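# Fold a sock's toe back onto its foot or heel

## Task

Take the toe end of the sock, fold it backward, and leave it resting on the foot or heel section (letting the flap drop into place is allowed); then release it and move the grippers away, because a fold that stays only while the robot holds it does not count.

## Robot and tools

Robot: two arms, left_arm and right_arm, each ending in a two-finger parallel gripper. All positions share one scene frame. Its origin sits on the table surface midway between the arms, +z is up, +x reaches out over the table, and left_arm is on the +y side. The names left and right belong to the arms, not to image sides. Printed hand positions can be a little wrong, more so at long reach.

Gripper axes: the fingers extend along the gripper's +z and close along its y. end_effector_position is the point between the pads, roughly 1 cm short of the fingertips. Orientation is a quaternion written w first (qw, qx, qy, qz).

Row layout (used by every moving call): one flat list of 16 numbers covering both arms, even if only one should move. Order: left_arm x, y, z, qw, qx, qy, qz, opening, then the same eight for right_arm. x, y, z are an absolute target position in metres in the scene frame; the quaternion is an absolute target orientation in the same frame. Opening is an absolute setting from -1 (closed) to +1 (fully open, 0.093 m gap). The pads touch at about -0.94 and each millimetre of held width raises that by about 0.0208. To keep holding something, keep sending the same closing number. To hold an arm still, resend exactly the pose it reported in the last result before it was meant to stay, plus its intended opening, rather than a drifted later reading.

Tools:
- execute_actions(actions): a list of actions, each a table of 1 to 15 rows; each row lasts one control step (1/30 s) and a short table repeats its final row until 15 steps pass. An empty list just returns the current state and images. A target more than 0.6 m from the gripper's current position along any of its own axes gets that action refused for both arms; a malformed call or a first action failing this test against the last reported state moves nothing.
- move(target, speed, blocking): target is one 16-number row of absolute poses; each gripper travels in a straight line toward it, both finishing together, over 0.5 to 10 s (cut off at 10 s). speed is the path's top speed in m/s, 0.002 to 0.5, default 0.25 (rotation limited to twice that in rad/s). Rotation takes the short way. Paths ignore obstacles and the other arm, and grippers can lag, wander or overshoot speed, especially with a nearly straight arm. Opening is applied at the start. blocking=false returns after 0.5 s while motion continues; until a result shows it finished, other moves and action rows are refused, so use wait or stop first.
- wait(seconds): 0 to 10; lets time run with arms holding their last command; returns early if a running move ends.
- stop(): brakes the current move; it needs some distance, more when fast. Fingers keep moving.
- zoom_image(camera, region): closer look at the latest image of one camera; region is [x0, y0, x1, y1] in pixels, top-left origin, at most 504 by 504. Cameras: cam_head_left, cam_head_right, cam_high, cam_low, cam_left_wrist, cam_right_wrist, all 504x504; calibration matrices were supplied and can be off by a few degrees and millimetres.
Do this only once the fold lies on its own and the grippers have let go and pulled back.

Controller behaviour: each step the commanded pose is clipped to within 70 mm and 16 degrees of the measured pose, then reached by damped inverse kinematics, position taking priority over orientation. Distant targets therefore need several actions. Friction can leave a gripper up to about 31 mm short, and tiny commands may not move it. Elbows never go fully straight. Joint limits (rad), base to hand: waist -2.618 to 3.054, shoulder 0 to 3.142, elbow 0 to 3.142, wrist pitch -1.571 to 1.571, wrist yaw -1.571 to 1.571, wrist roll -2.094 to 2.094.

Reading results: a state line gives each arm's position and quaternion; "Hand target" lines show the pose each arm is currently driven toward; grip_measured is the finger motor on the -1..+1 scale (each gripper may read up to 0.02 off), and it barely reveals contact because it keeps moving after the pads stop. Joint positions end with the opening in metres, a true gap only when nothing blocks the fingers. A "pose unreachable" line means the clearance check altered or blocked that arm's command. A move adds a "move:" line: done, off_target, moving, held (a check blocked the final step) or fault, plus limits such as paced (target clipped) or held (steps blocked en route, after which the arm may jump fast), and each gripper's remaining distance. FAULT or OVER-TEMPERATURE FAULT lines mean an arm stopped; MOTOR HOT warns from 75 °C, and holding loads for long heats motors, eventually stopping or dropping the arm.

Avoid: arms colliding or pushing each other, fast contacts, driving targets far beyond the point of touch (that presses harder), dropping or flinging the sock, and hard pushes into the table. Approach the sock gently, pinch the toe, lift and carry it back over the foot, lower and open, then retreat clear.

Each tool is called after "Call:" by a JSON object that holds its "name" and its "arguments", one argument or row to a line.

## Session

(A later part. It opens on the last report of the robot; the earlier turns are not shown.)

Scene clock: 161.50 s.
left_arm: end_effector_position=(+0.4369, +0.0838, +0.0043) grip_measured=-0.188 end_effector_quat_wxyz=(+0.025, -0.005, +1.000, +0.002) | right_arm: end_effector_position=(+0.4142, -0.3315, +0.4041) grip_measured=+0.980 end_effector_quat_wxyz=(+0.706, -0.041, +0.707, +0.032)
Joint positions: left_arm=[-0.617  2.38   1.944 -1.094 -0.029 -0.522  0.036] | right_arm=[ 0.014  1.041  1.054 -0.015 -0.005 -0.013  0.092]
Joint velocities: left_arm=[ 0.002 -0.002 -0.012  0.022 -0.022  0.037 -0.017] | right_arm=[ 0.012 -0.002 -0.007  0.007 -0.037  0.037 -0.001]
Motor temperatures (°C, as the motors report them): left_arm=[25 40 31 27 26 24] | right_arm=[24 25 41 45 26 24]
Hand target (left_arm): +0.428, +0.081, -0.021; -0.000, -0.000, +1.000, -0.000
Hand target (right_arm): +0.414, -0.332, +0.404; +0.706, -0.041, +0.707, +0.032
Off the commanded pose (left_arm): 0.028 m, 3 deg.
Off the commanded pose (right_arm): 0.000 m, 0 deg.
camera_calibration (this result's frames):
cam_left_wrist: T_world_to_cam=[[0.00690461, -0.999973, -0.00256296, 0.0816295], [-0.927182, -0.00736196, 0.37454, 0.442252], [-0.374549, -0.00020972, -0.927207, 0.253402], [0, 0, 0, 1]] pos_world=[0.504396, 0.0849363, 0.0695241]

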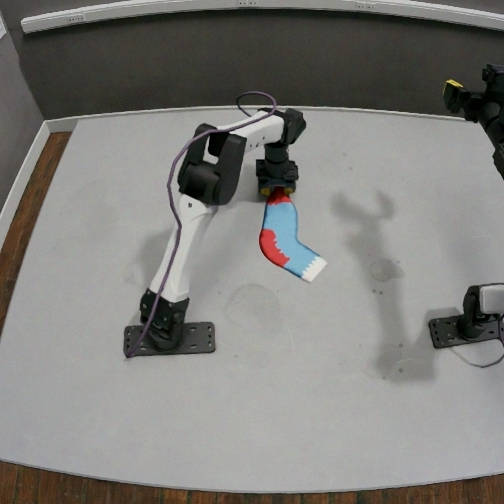

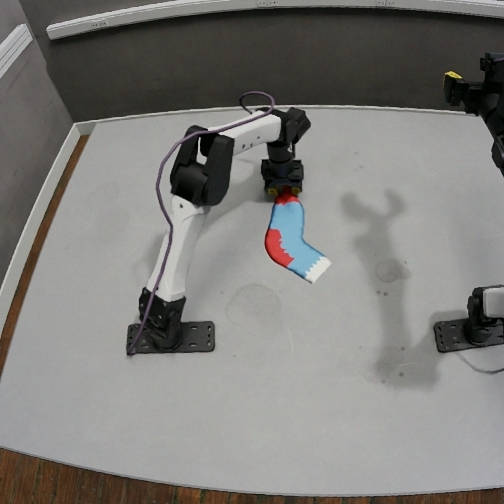

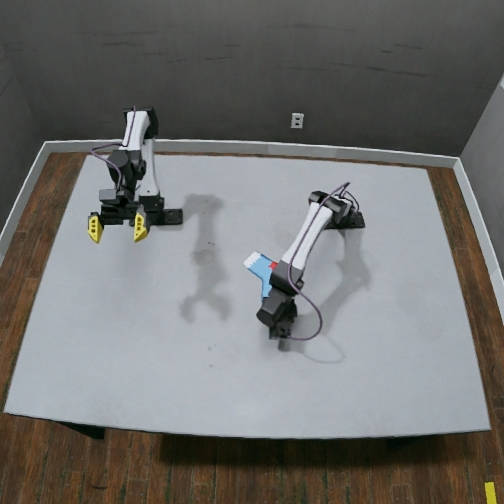

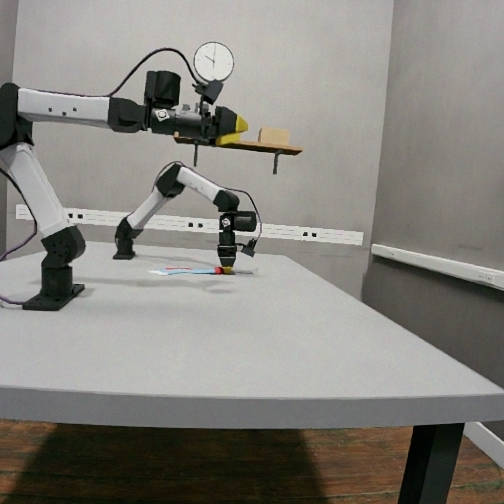

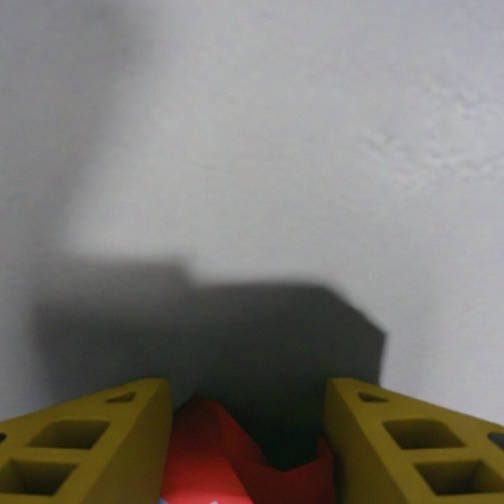

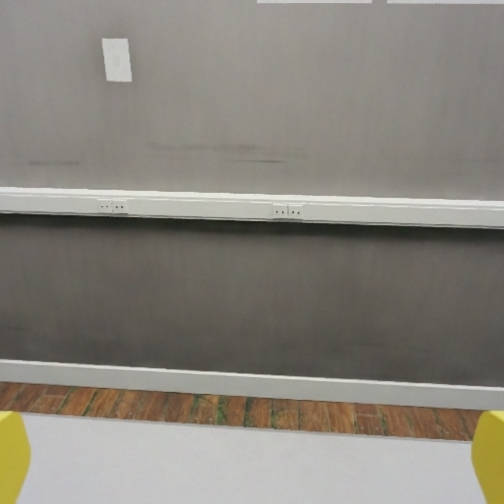

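Call:
{"name": "zoom_image", "arguments": {
  "camera": "cam_head_left",
  "region": [235, 150, 335, 250]
}}

Call:
{"name": "zoom_image", "arguments": {
  "camera": "cam_low",
  "region": [180, 240, 260, 290]
}}

Call:
{"name": "zoom_image", "arguments": {
  "camera": "cam_left_wrist",
  "region": [120, 340, 380, 504]
}}

Region (235, 150, 335, 250) of cam_head_left's 504x504 image, scaled by 5.040, with more detail than that image has.

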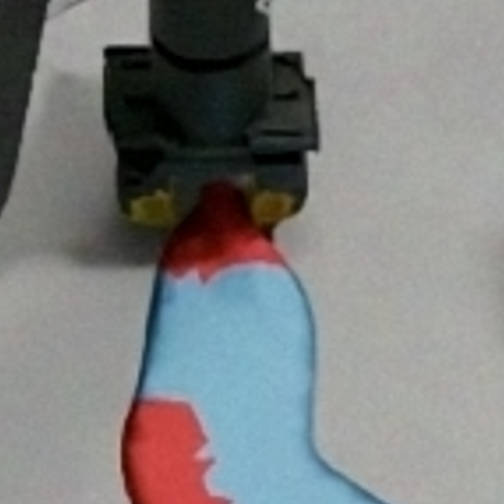

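Region (180, 240, 260, 290) of cam_low's 504x504 image, scaled by 6.300, with more detail than that image has; it fills the top 315 rows of this view, and the rest is white.

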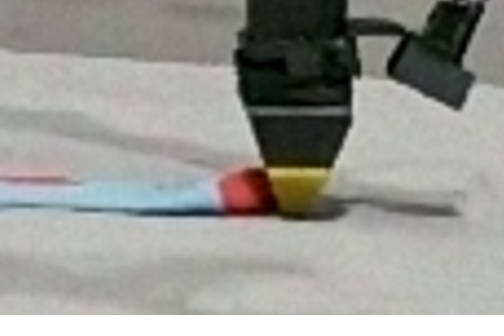

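Region (120, 340, 380, 504) of cam_left_wrist's 504x504 image, scaled by 1.938, with more detail than that image has; it fills the top 318 rows of this view, and the rest is white.

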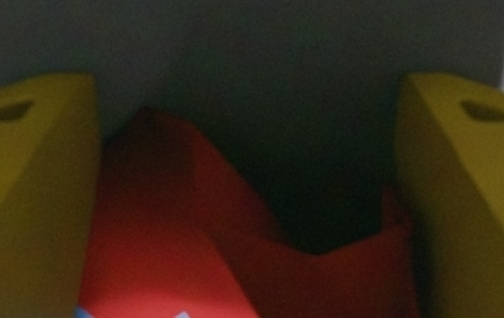

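Call:
{"name": "execute_actions", "arguments": {
  "actions": [
    [[0.432,0.083,-0.018,0,0,1,0,-0.26,0.4142,-0.3315,0.4041,0.706,-0.041,0.707,0.032,1],[0.432,0.083,-0.018,0,0,1,0,-0.32,0.4142,-0.3315,0.4041,0.706,-0.041,0.707,0.032,1],[0.432,0.083,-0.018,0,0,1,0,-0.38,0.4142,-0.3315,0.4041,0.706,-0.041,0.707,0.032,1],[0.432,0.083,-0.018,0,0,1,0,-0.44,0.4142,-0.3315,0.4041,0.706,-0.041,0.707,0.032,1],[0.432,0.083,-0.018,0,0,1,0,-0.5,0.4142,-0.3315,0.4041,0.706,-0.041,0.707,0.032,1],[0.432,0.083,-0.018,0,0,1,0,-0.56,0.4142,-0.3315,0.4041,0.706,-0.041,0.707,0.032,1],[0.432,0.083,-0.018,0,0,1,0,-0.62,0.4142,-0.3315,0.4041,0.706,-0.041,0.707,0.032,1],[0.432,0.083,-0.018,0,0,1,0,-0.68,0.4142,-0.3315,0.4041,0.706,-0.041,0.707,0.032,1],[0.432,0.083,-0.018,0,0,1,0,-0.74,0.4142,-0.3315,0.4041,0.706,-0.041,0.707,0.032,1],[0.432,0.083,-0.018,0,0,1,0,-0.8,0.4142,-0.3315,0.4041,0.706,-0.041,0.707,0.032,1],[0.432,0.083,-0.018,0,0,1,0,-0.85,0.4142,-0.3315,0.4041,0.706,-0.041,0.707,0.032,1],[0.432,0.083,-0.018,0,0,1,0,-0.9,0.4142,-0.3315,0.4041,0.706,-0.041,0.707,0.032,1],[0.432,0.083,-0.018,0,0,1,0,-0.95,0.4142,-0.3315,0.4041,0.706,-0.041,0.707,0.032,1],[0.432,0.083,-0.018,0,0,1,0,-1,0.4142,-0.3315,0.4041,0.706,-0.041,0.707,0.032,1]]
  ]
}}

Scene clock: 173.53 s.
left_arm: end_effector_position=(+0.4365, +0.0819, +0.0043) grip_measured=-0.991 end_effector_quat_wxyz=(+0.023, -0.002, +1.000, -0.003) | right_arm: end_effector_position=(+0.4142, -0.3315, +0.4041) grip_measured=+0.980 end_effector_quat_wxyz=(+0.706, -0.041, +0.707, +0.032)
Joint positions: left_arm=[-0.617  2.38   1.944 -1.091 -0.018 -0.515  0.   ] | right_arm=[ 0.014  1.041  1.054 -0.015 -0.005 -0.013  0.092]
Joint velocities: left_arm=[-0.017 -0.022 -0.012  0.007  0.066 -0.022  0.   ] | right_arm=[ 0.002  0.007 -0.012 -0.022 -0.007  0.037 -0.   ]
Motor temperatures (°C, as the motors report them): left_arm=[25 40 31 27 26 24] | right_arm=[24 25 41 46 26 24]
Hand target (left_arm): +0.431, +0.084, -0.017; +0.000, +0.000, +1.000, -0.000
Hand target (right_arm): +0.414, -0.332, +0.404; +0.706, -0.041, +0.707, +0.032
Off the commanded pose (left_arm): 0.023 m, 3 deg.
Off the commanded pose (right_arm): 0.000 m, 0 deg.
camera_calibration (this result's frames):
cam_left_wrist: T_world_to_cam=[[-0.000780126, -0.99997, 0.00768977, 0.0830564], [-0.926108, 0.00362349, 0.377242, 0.440571], [-0.377259, -0.00682726, -0.926083, 0.25499], [0, 0, 0, 1]] pos_world=[0.504278, 0.0831984, 0.0693016]

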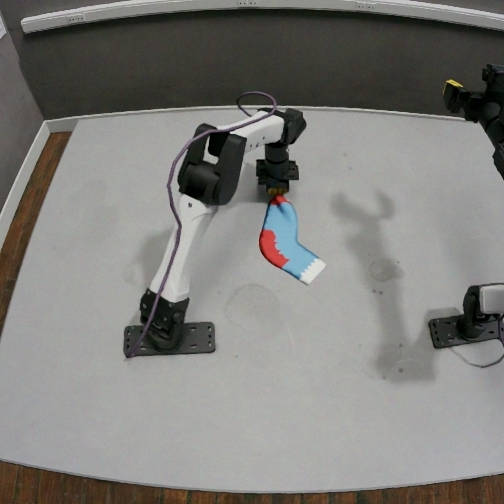

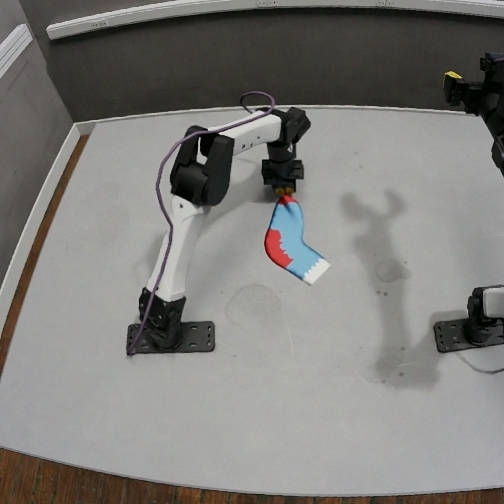

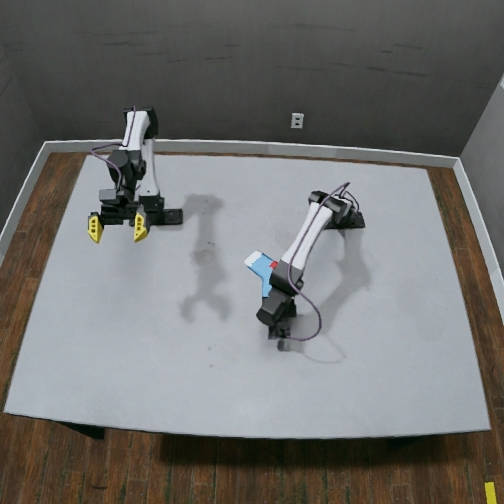

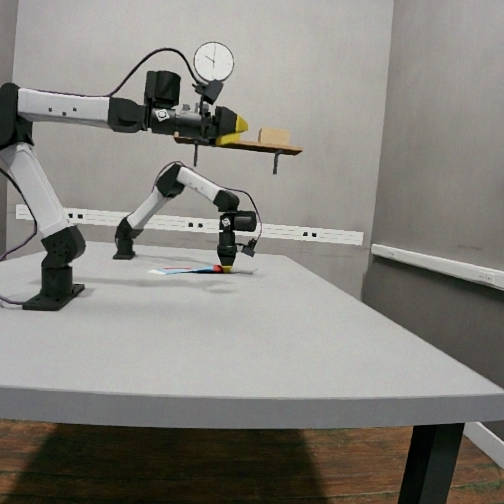

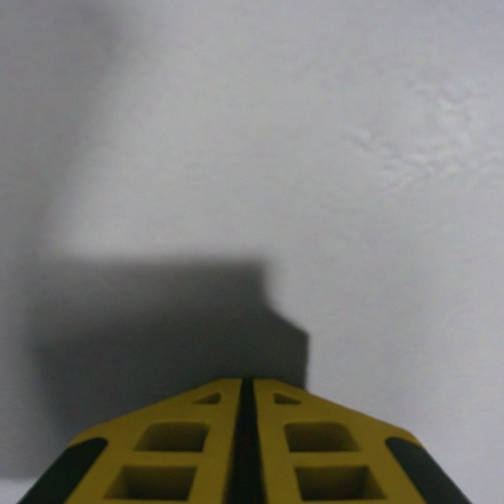

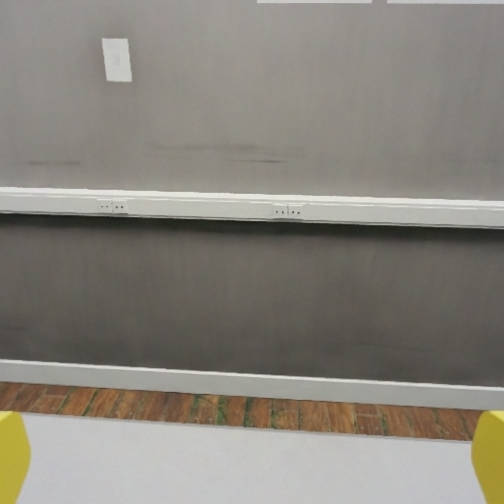

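Call:
{"name": "zoom_image", "arguments": {
  "camera": "cam_head_left",
  "region": [235, 150, 335, 250]
}}

Call:
{"name": "zoom_image", "arguments": {
  "camera": "cam_low",
  "region": [180, 240, 260, 290]
}}

Call:
{"name": "zoom_image", "arguments": {
  "camera": "cam_left_wrist",
  "region": [180, 360, 320, 504]
}}

Region (235, 150, 335, 250) of cam_head_left's 504x504 image, scaled by 5.040, with more detail than that image has.

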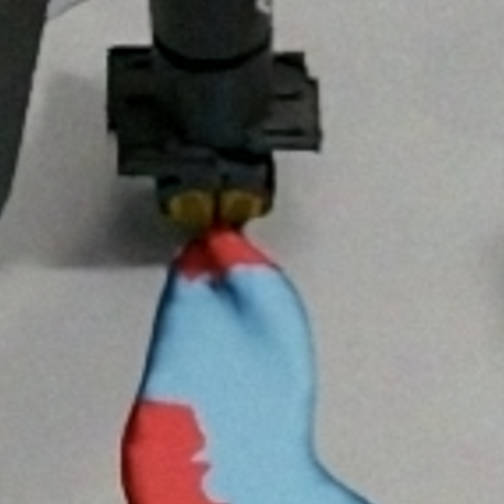

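Region (180, 240, 260, 290) of cam_low's 504x504 image, scaled by 6.300, with more detail than that image has; it fills the top 315 rows of this view, and the rest is white.

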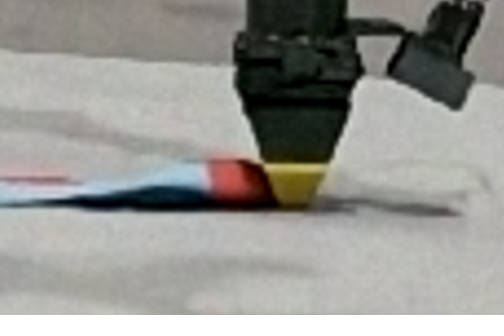

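Region (180, 360, 320, 504) of cam_left_wrist's 504x504 image, scaled by 3.500, with more detail than that image has; it fills the left 490 columns of this view, and the rest is white.

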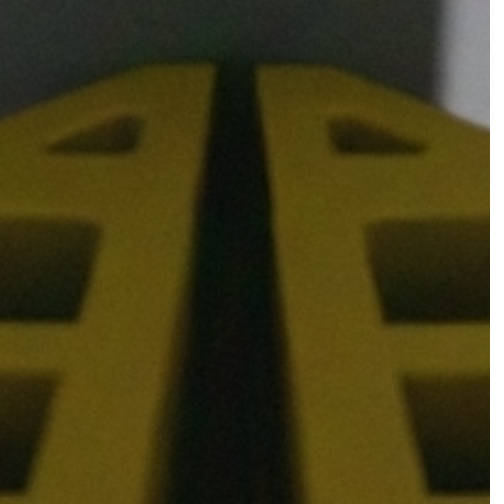

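Call:
{"name": "move", "arguments": {
  "target": [0.425, 0.082, 0.045, 0.03, 0, 1, 0, -1, 0.4142, -0.3315, 0.4041, 0.706, -0.041, 0.707, 0.032, 1],
  "speed": 0.06
}}

Scene clock: 181.53 s.
left_arm: end_effector_position=(+0.4228, +0.0844, +0.0328) grip_measured=-0.995 end_effector_quat_wxyz=(+0.017, +0.000, +1.000, +0.000) | right_arm: end_effector_position=(+0.4142, -0.3315, +0.4041) grip_measured=+0.980 end_effector_quat_wxyz=(+0.706, -0.041, +0.707, +0.032)
Joint positions: left_arm=[-0.627  2.314  1.944 -1.171 -0.017 -0.521  0.   ] | right_arm=[ 0.014  1.041  1.054 -0.015 -0.005 -0.013  0.092]
Joint velocities: left_arm=[-0.007 -0.002  0.007 -0.037 -0.037 -0.037  0.   ] | right_arm=[-0.002 -0.002  0.002  0.051 -0.022 -0.037  0.   ]
Motor temperatures (°C, as the motors report them): left_arm=[25 41 31 27 26 24] | right_arm=[24 25 42 47 26 24]
Hand target (left_arm): +0.426, +0.082, +0.045; +0.030, -0.000, +1.000, -0.000
Hand target (right_arm): +0.414, -0.332, +0.404; +0.706, -0.041, +0.707, +0.032
Off the commanded pose (left_arm): 0.013 m, 1 deg.
Off the commanded pose (right_arm): 0.000 m, 0 deg.
move: off_target (left_arm)
camera_calibration (this result's frames):
cam_left_wrist: T_world_to_cam=[[-0.00417578, -0.999991, 0.00115201, 0.0869598], [-0.921186, 0.00429496, 0.389099, 0.414521], [-0.3891, 0.000563581, -0.921195, 0.280427], [0, 0, 0, 1]] pos_world=[0.491328, 0.0850206, 0.0969379]

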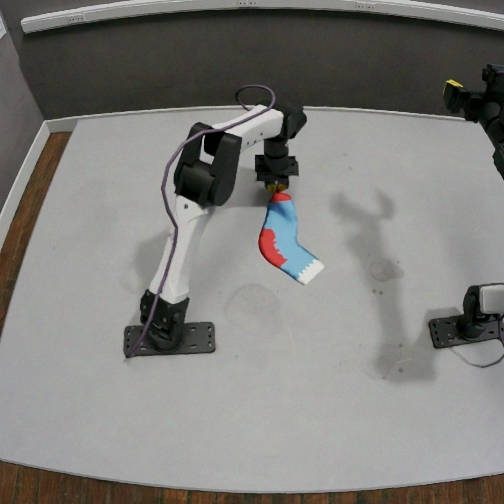

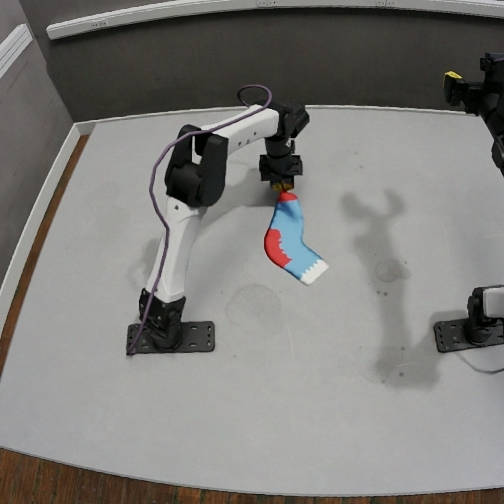

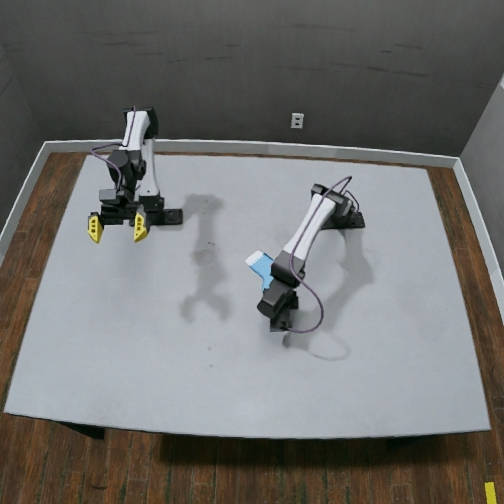

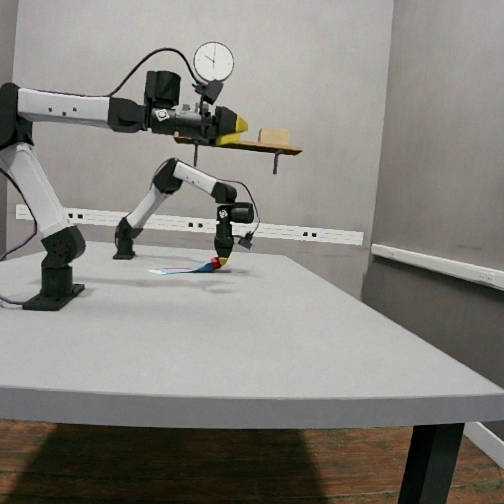

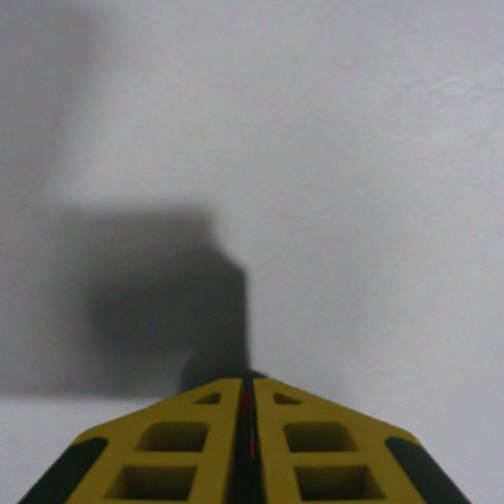

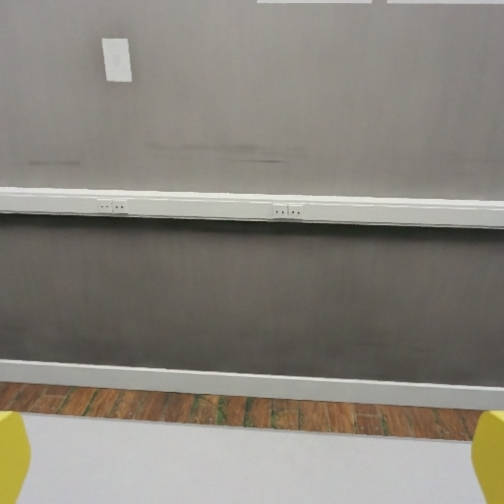

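Call:
{"name": "zoom_image", "arguments": {
  "camera": "cam_low",
  "region": [140, 225, 260, 290]
}}

Call:
{"name": "zoom_image", "arguments": {
  "camera": "cam_head_left",
  "region": [220, 150, 360, 290]
}}

Region (140, 225, 260, 290) of cam_low's 504x504 image, scaled by 4.200, with more detail than that image has; it fills the top 273 rows of this view, and the rest is white.

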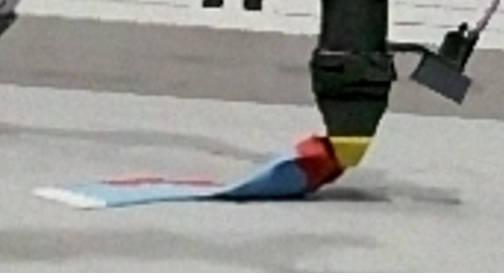

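Region (220, 150, 360, 290) of cam_head_left's 504x504 image, scaled by 3.600, with more detail than that image has.

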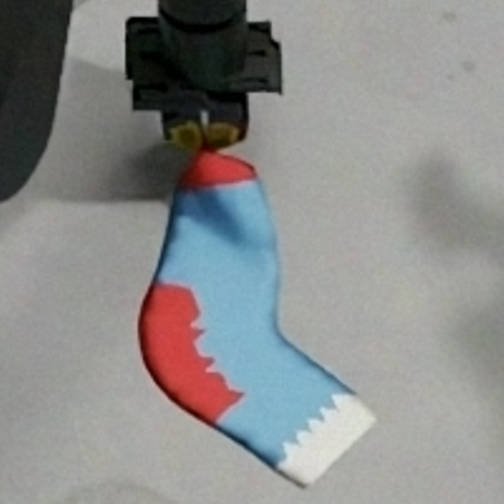

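Call:
{"name": "move", "arguments": {
  "target": [0.392, 0.085, 0.092, 0.174, 0, 0.985, 0, -1, 0.4142, -0.3315, 0.4041, 0.706, -0.041, 0.707, 0.032, 1],
  "speed": 0.1
}}

Scene clock: 202.17 s.
left_arm: end_effector_position=(+0.3965, +0.0831, +0.0910) grip_measured=-0.995 end_effector_quat_wxyz=(+0.170, -0.000, +0.985, -0.000) | right_arm: end_effector_position=(+0.4142, -0.3315, +0.4041) grip_measured=+0.980 end_effector_quat_wxyz=(+0.706, -0.041, +0.707, +0.032)
Joint positions: left_arm=[-0.729  1.947  1.555 -0.898 -0.196 -0.596  0.   ] | right_arm=[ 0.014  1.041  1.054 -0.015 -0.005 -0.013  0.092]
Joint velocities: left_arm=[ 0.027  0.012 -0.012  0.007  0.037  0.022  0.   ] | right_arm=[ 0.002 -0.007 -0.007  0.007 -0.022 -0.007 -0.001]
Motor temperatures (°C, as the motors report them): left_arm=[25 46 34 26 26 24] | right_arm=[24 25 42 48 26 24]
Hand target (left_arm): +0.393, +0.085, +0.092; +0.175, -0.001, +0.985, +0.003
Hand target (right_arm): +0.414, -0.332, +0.404; +0.706, -0.041, +0.707, +0.032
Off the commanded pose (left_arm): 0.005 m, 0 deg.
Off the commanded pose (right_arm): 0.000 m, 0 deg.
move: done
camera_calibration (this result's frames):
cam_left_wrist: T_world_to_cam=[[-0.00409905, -0.999991, 0.00101417, 0.0854584], [-0.995728, 0.00417512, 0.0922372, 0.424238], [-0.0922406, -0.000631751, -0.995737, 0.212985], [0, 0, 0, 1]] pos_world=[0.442422, 0.083821, 0.172859]

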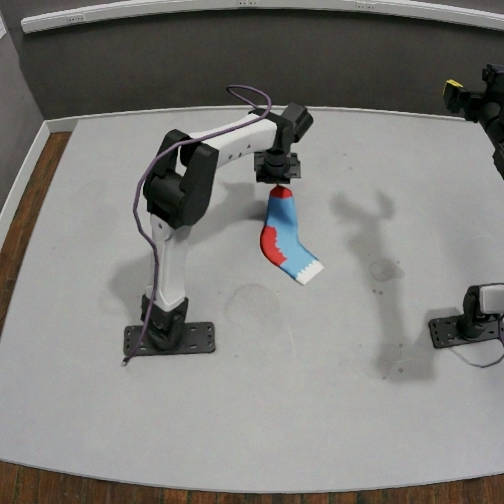

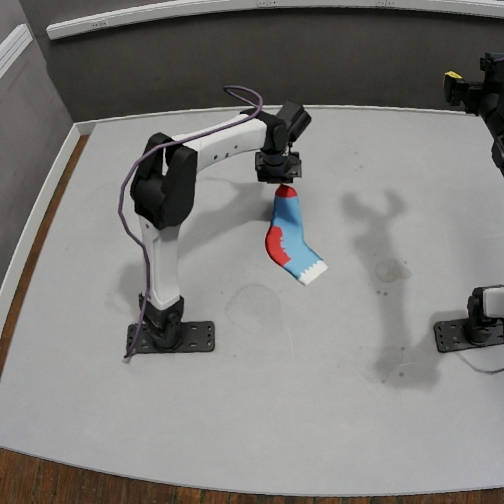

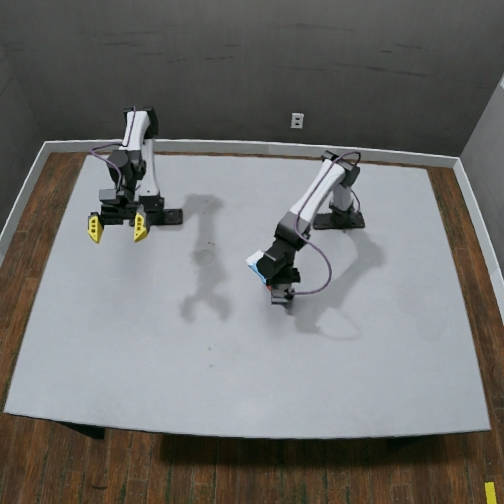

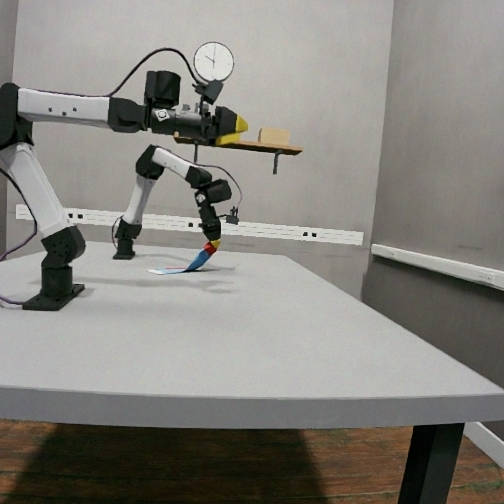

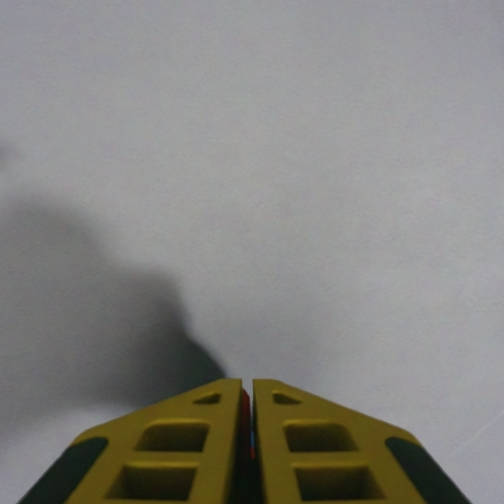

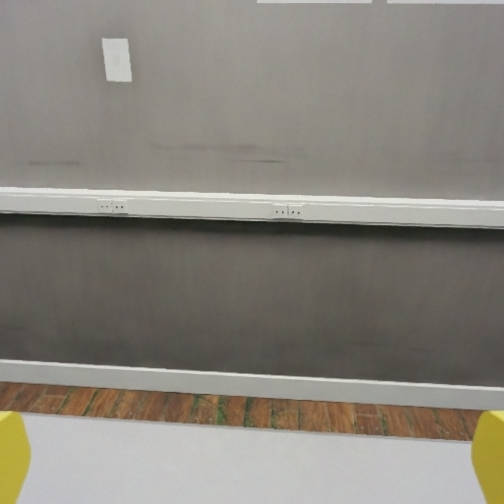

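Call:
{"name": "zoom_image", "arguments": {
  "camera": "cam_low",
  "region": [140, 205, 260, 290]
}}

Call:
{"name": "zoom_image", "arguments": {
  "camera": "cam_head_right",
  "region": [220, 150, 360, 290]
}}

Region (140, 205, 260, 290) of cam_low's 504x504 image, scaled by 4.200, with more detail than that image has; it fills the top 357 rows of this view, and the rest is white.

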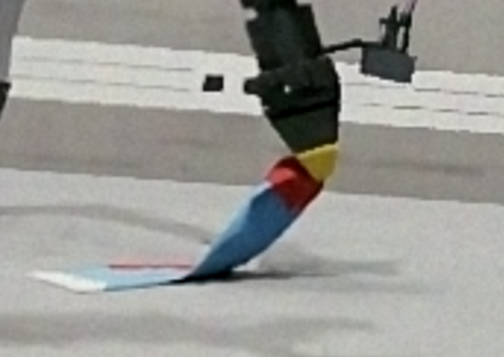

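Region (220, 150, 360, 290) of cam_head_right's 504x504 image, scaled by 3.600, with more detail than that image has.

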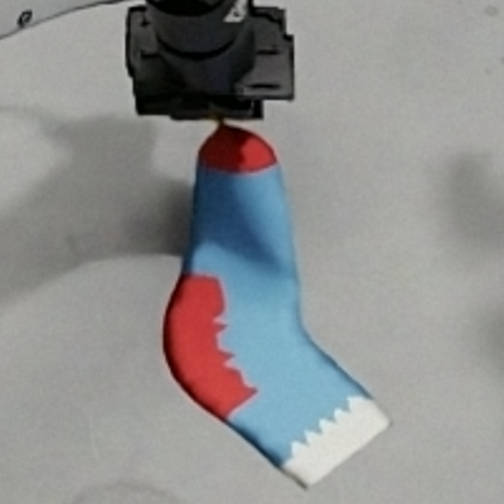

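Call:
{"name": "move", "arguments": {
  "target": [0.325, 0.087, 0.092, 0.32, 0, 0.947, 0, -1, 0.4142, -0.3315, 0.4041, 0.706, -0.041, 0.707, 0.032, 1],
  "speed": 0.1
}}

Scene clock: 216.40 s.
left_arm: end_effector_position=(+0.3291, +0.0841, +0.0921) grip_measured=-0.995 end_effector_quat_wxyz=(+0.317, +0.001, +0.948, +0.003) | right_arm: end_effector_position=(+0.4142, -0.3315, +0.4041) grip_measured=+0.980 end_effector_quat_wxyz=(+0.706, -0.041, +0.707, +0.032)
Joint positions: left_arm=[-0.947  1.617  1.036 -0.529 -0.469 -0.727  0.   ] | right_arm=[ 0.014  1.041  1.054 -0.015 -0.005 -0.013  0.092]
Joint velocities: left_arm=[-0.012  0.007  0.007 -0.022 -0.022  0.037  0.   ] | right_arm=[-0.002  0.002  0.002  0.022  0.007 -0.051 -0.   ]
Motor temperatures (°C, as the motors report them): left_arm=[25 45 33 27 26 24] | right_arm=[24 25 43 48 26 24]
Hand target (left_arm): +0.326, +0.087, +0.093; +0.323, -0.001, +0.947, +0.004
Hand target (right_arm): +0.414, -0.332, +0.404; +0.706, -0.041, +0.707, +0.032
Off the commanded pose (left_arm): 0.005 m, 1 deg.
Off the commanded pose (right_arm): 0.000 m, 0 deg.
move: done
camera_calibration (this result's frames):
cam_left_wrist: T_world_to_cam=[[-0.00450422, -0.999962, -0.00749785, 0.0870686], [-0.977658, 0.00597925, -0.210118, 0.378796], [0.210154, 0.00638391, -0.977647, 0.10605], [0, 0, 0, 1]] pos_world=[0.348438, 0.0841233, 0.183924]

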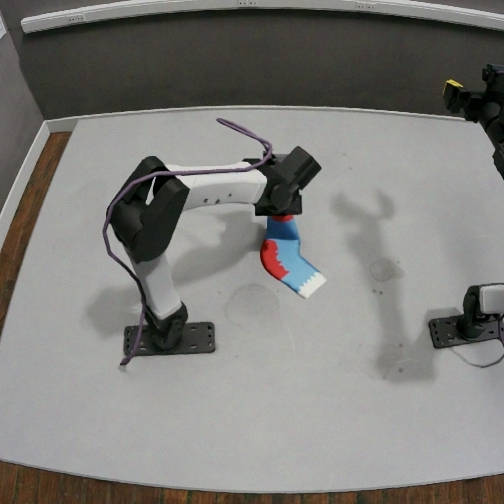

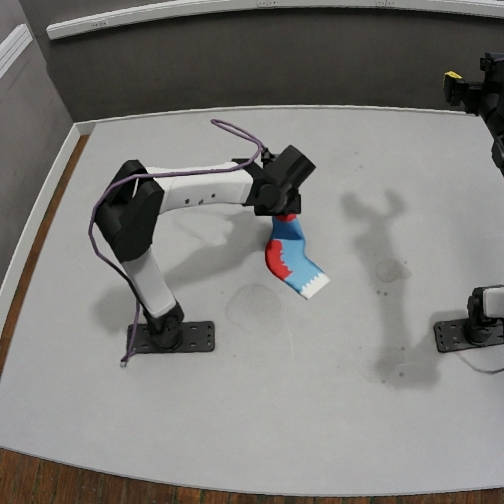

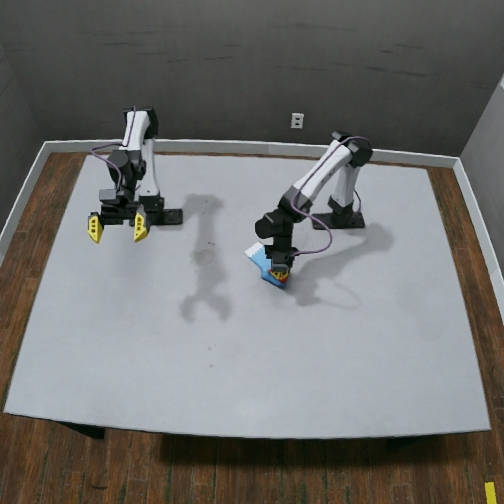

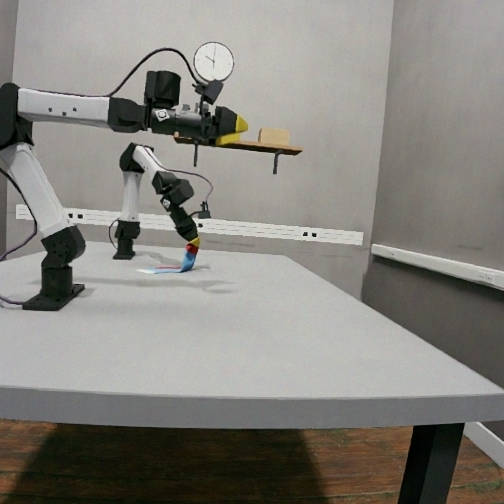

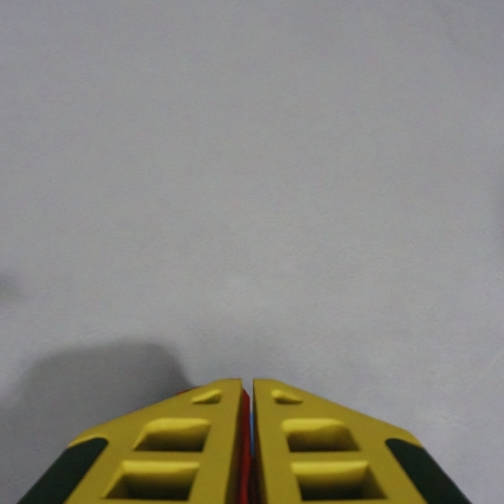

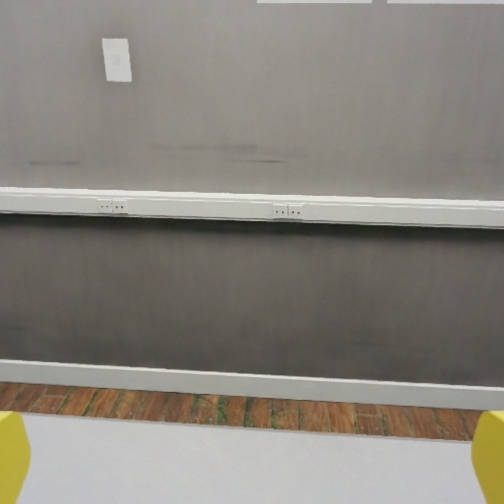

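Call:
{"name": "zoom_image", "arguments": {
  "camera": "cam_low",
  "region": [120, 205, 240, 290]
}}

Call:
{"name": "zoom_image", "arguments": {
  "camera": "cam_head_right",
  "region": [220, 170, 360, 310]
}}

Region (120, 205, 240, 290) of cam_low's 504x504 image, scaled by 4.200, with more detail than that image has; it fills the top 357 rows of this view, and the rest is white.

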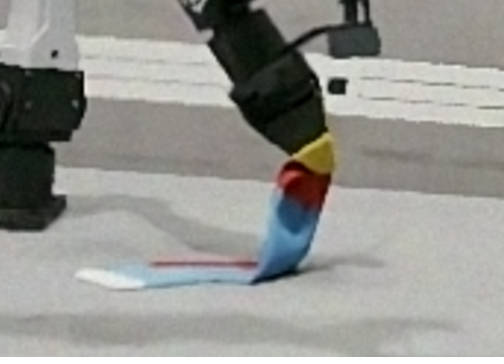

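Region (220, 170, 360, 310) of cam_head_right's 504x504 image, scaled by 3.600, with more detail than that image has.

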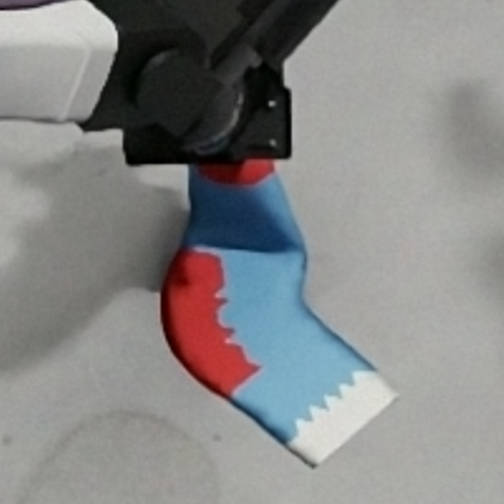

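Call:
{"name": "move", "arguments": {
  "target": [0.262, 0.086, 0.084, 0.42, 0, 0.907, 0, -1, 0.4142, -0.3315, 0.4041, 0.706, -0.041, 0.707, 0.032, 1],
  "speed": 0.12
}}

Scene clock: 236.10 s.
left_arm: end_effector_position=(+0.2655, +0.0826, +0.0843) grip_measured=-0.995 end_effector_quat_wxyz=(+0.418, +0.003, +0.908, +0.005) | right_arm: end_effector_position=(+0.4142, -0.3315, +0.4041) grip_measured=+0.980 end_effector_quat_wxyz=(+0.706, -0.041, +0.707, +0.032)
Joint positions: left_arm=[-1.221  1.482  0.761 -0.383 -0.755 -0.921  0.   ] | right_arm=[ 0.014  1.041  1.054 -0.015 -0.005 -0.013  0.092]
Joint velocities: left_arm=[-0.002  0.012 -0.007 -0.051  0.022 -0.095  0.   ] | right_arm=[-0.002 -0.007  0.007 -0.007  0.022  0.037 -0.001]
Motor temperatures (°C, as the motors report them): left_arm=[25 42 33 28 26 24] | right_arm=[24 25 43 49 26 24]
Hand target (left_arm): +0.263, +0.086, +0.086; +0.424, -0.000, +0.906, +0.003
Hand target (right_arm): +0.414, -0.332, +0.404; +0.706, -0.041, +0.707, +0.032
Off the commanded pose (left_arm): 0.005 m, 1 deg.
Off the commanded pose (right_arm): 0.000 m, 0 deg.
move: done
camera_calibration (this result's frames):
cam_left_wrist: T_world_to_cam=[[-0.00460989, -0.999906, -0.0129285, 0.085717], [-0.909354, 0.00957005, -0.415914, 0.313885], [0.415998, 0.00983923, -0.909312, 0.0510948], [0, 0, 0, 1]] pos_world=[0.264572, 0.0822023, 0.178118]

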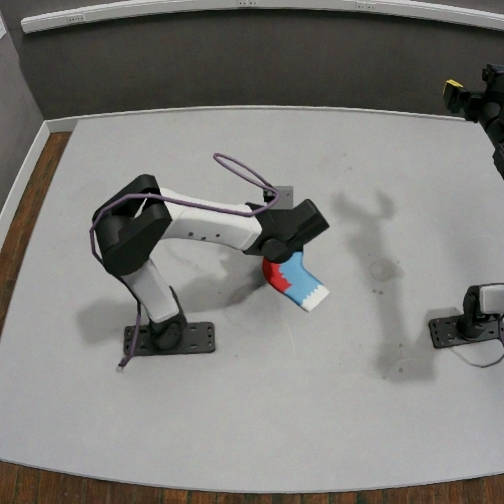

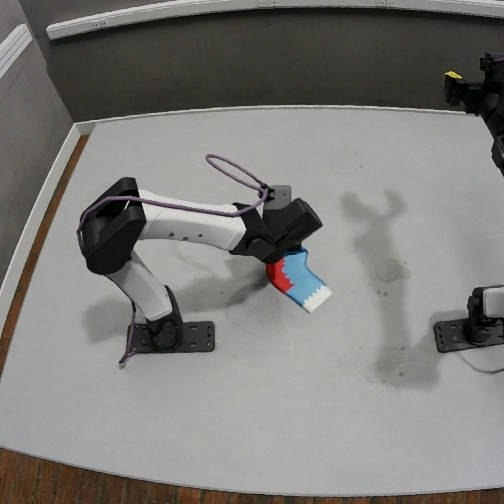

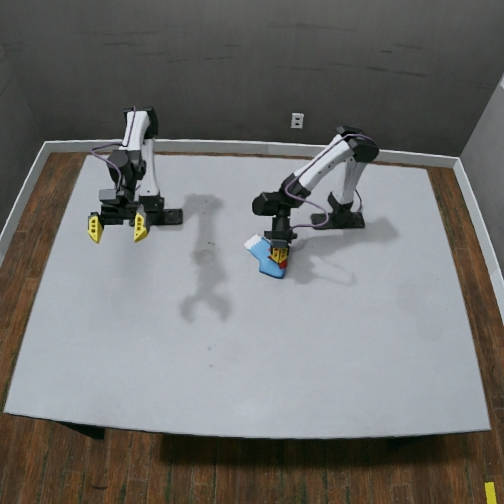

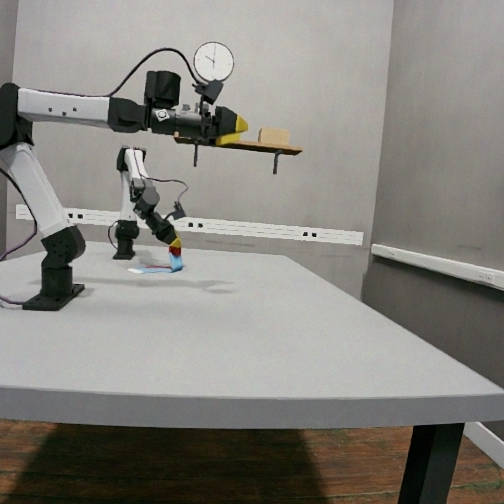

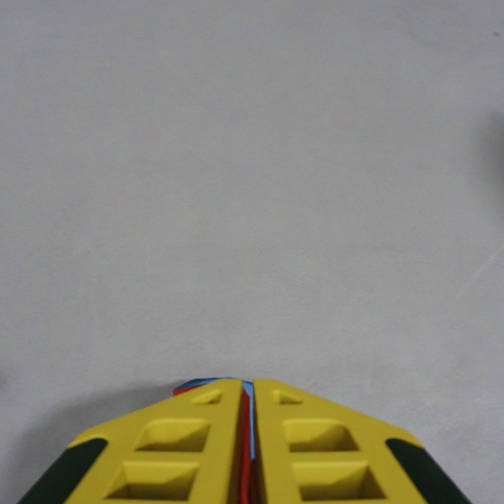

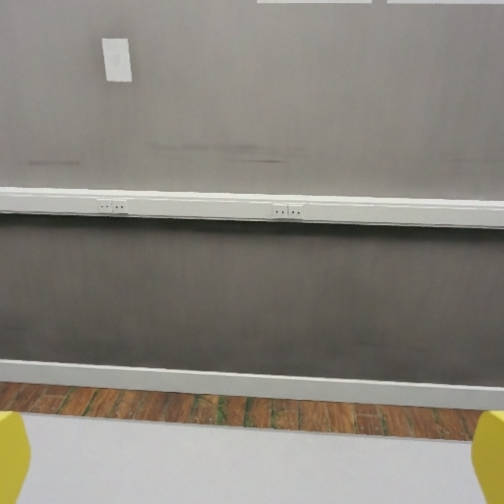

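Call:
{"name": "zoom_image", "arguments": {
  "camera": "cam_low",
  "region": [105, 200, 225, 285]
}}

Call:
{"name": "zoom_image", "arguments": {
  "camera": "cam_high",
  "region": [225, 200, 325, 300]
}}

Region (105, 200, 225, 285) of cam_low's 504x504 image, scaled by 4.200, with more detail than that image has; it fills the top 357 rows of this view, and the rest is white.

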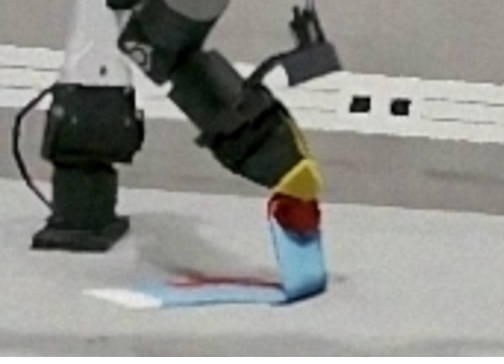

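Region (225, 200, 325, 300) of cam_high's 504x504 image, scaled by 5.040, with more detail than that image has.

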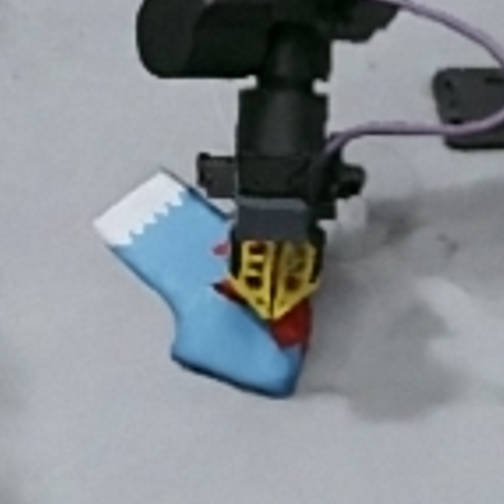

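Call:
{"name": "move", "arguments": {
  "target": [0.200, 0.086, 0.042, 0.47, 0, 0.883, 0, -1, 0.4142, -0.3315, 0.4041, 0.706, -0.041, 0.707, 0.032, 1],
  "speed": 0.1
}}

Scene clock: 252.20 s.
left_arm: end_effector_position=(+0.2031, +0.0792, +0.0533) grip_measured=-0.995 end_effector_quat_wxyz=(+0.474, -0.009, +0.880, -0.021) | right_arm: end_effector_position=(+0.4142, -0.3315, +0.4041) grip_measured=+0.980 end_effector_quat_wxyz=(+0.706, -0.041, +0.707, +0.032)
Joint positions: left_arm=[-1.515  1.543  0.614 -0.357 -0.96  -1.282  0.   ] | right_arm=[ 0.014  1.041  1.054 -0.015 -0.005 -0.013  0.092]
Joint velocities: left_arm=[-0.017 -0.007 -0.012 -0.022  0.037 -0.037  0.   ] | right_arm=[-0.002 -0.007  0.002 -0.051 -0.037 -0.051  0.   ]
Motor temperatures (°C, as the motors report them): left_arm=[25 39 33 28 26 24] | right_arm=[24 25 44 50 26 24]
Hand target (left_arm): +0.201, +0.086, +0.045; +0.475, +0.001, +0.880, -0.000
Hand target (right_arm): +0.414, -0.332, +0.404; +0.706, -0.041, +0.707, +0.032
Off the commanded pose (left_arm): 0.014 m, 3 deg.
Off the commanded pose (right_arm): 0.000 m, 0 deg.
move: off_target (left_arm)
camera_calibration (this result's frames):
cam_left_wrist: T_world_to_cam=[[-0.00701737, -0.999042, 0.0431944, 0.0791057], [-0.850668, -0.0167425, -0.525437, 0.240347], [0.525657, -0.0404312, -0.849735, 0.0274312], [0, 0, 0, 1]] pos_world=[0.190592, 0.084163, 0.14618]

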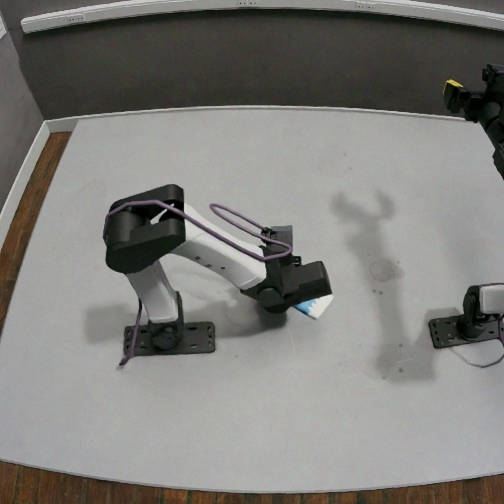

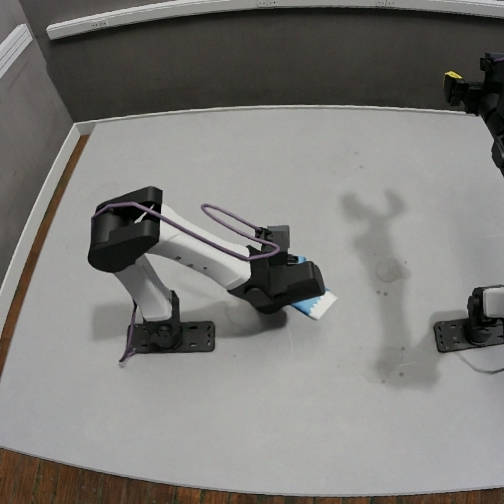

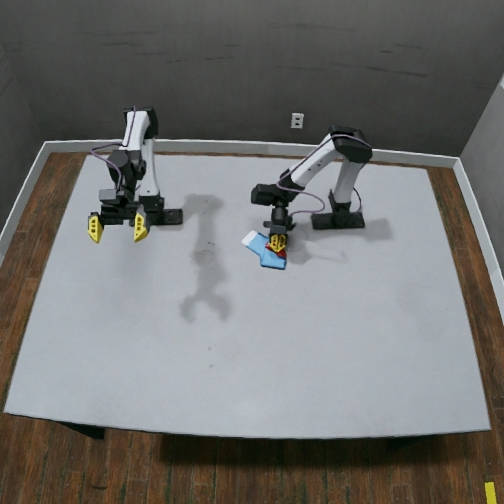

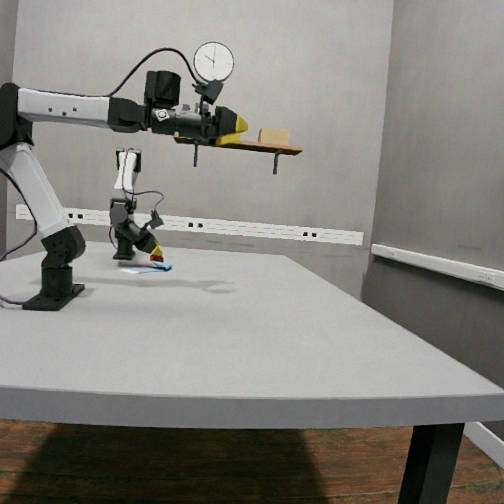

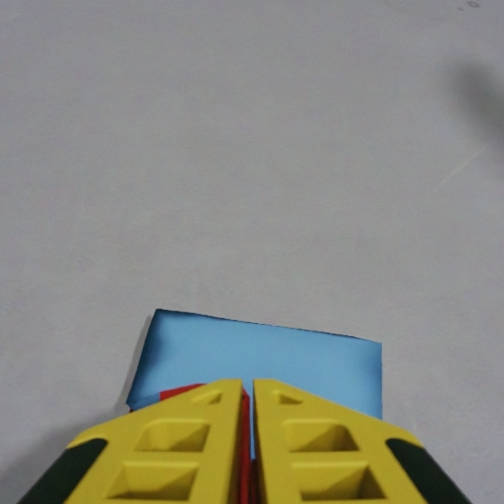

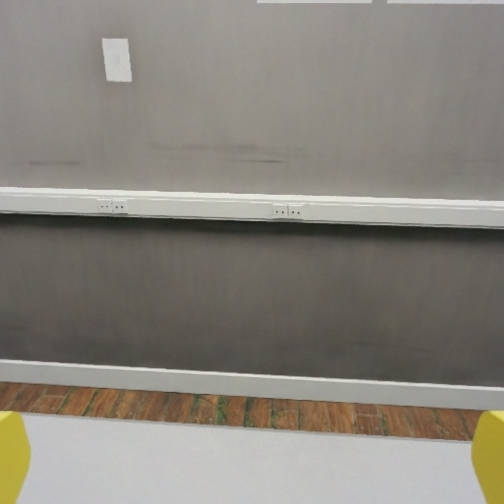

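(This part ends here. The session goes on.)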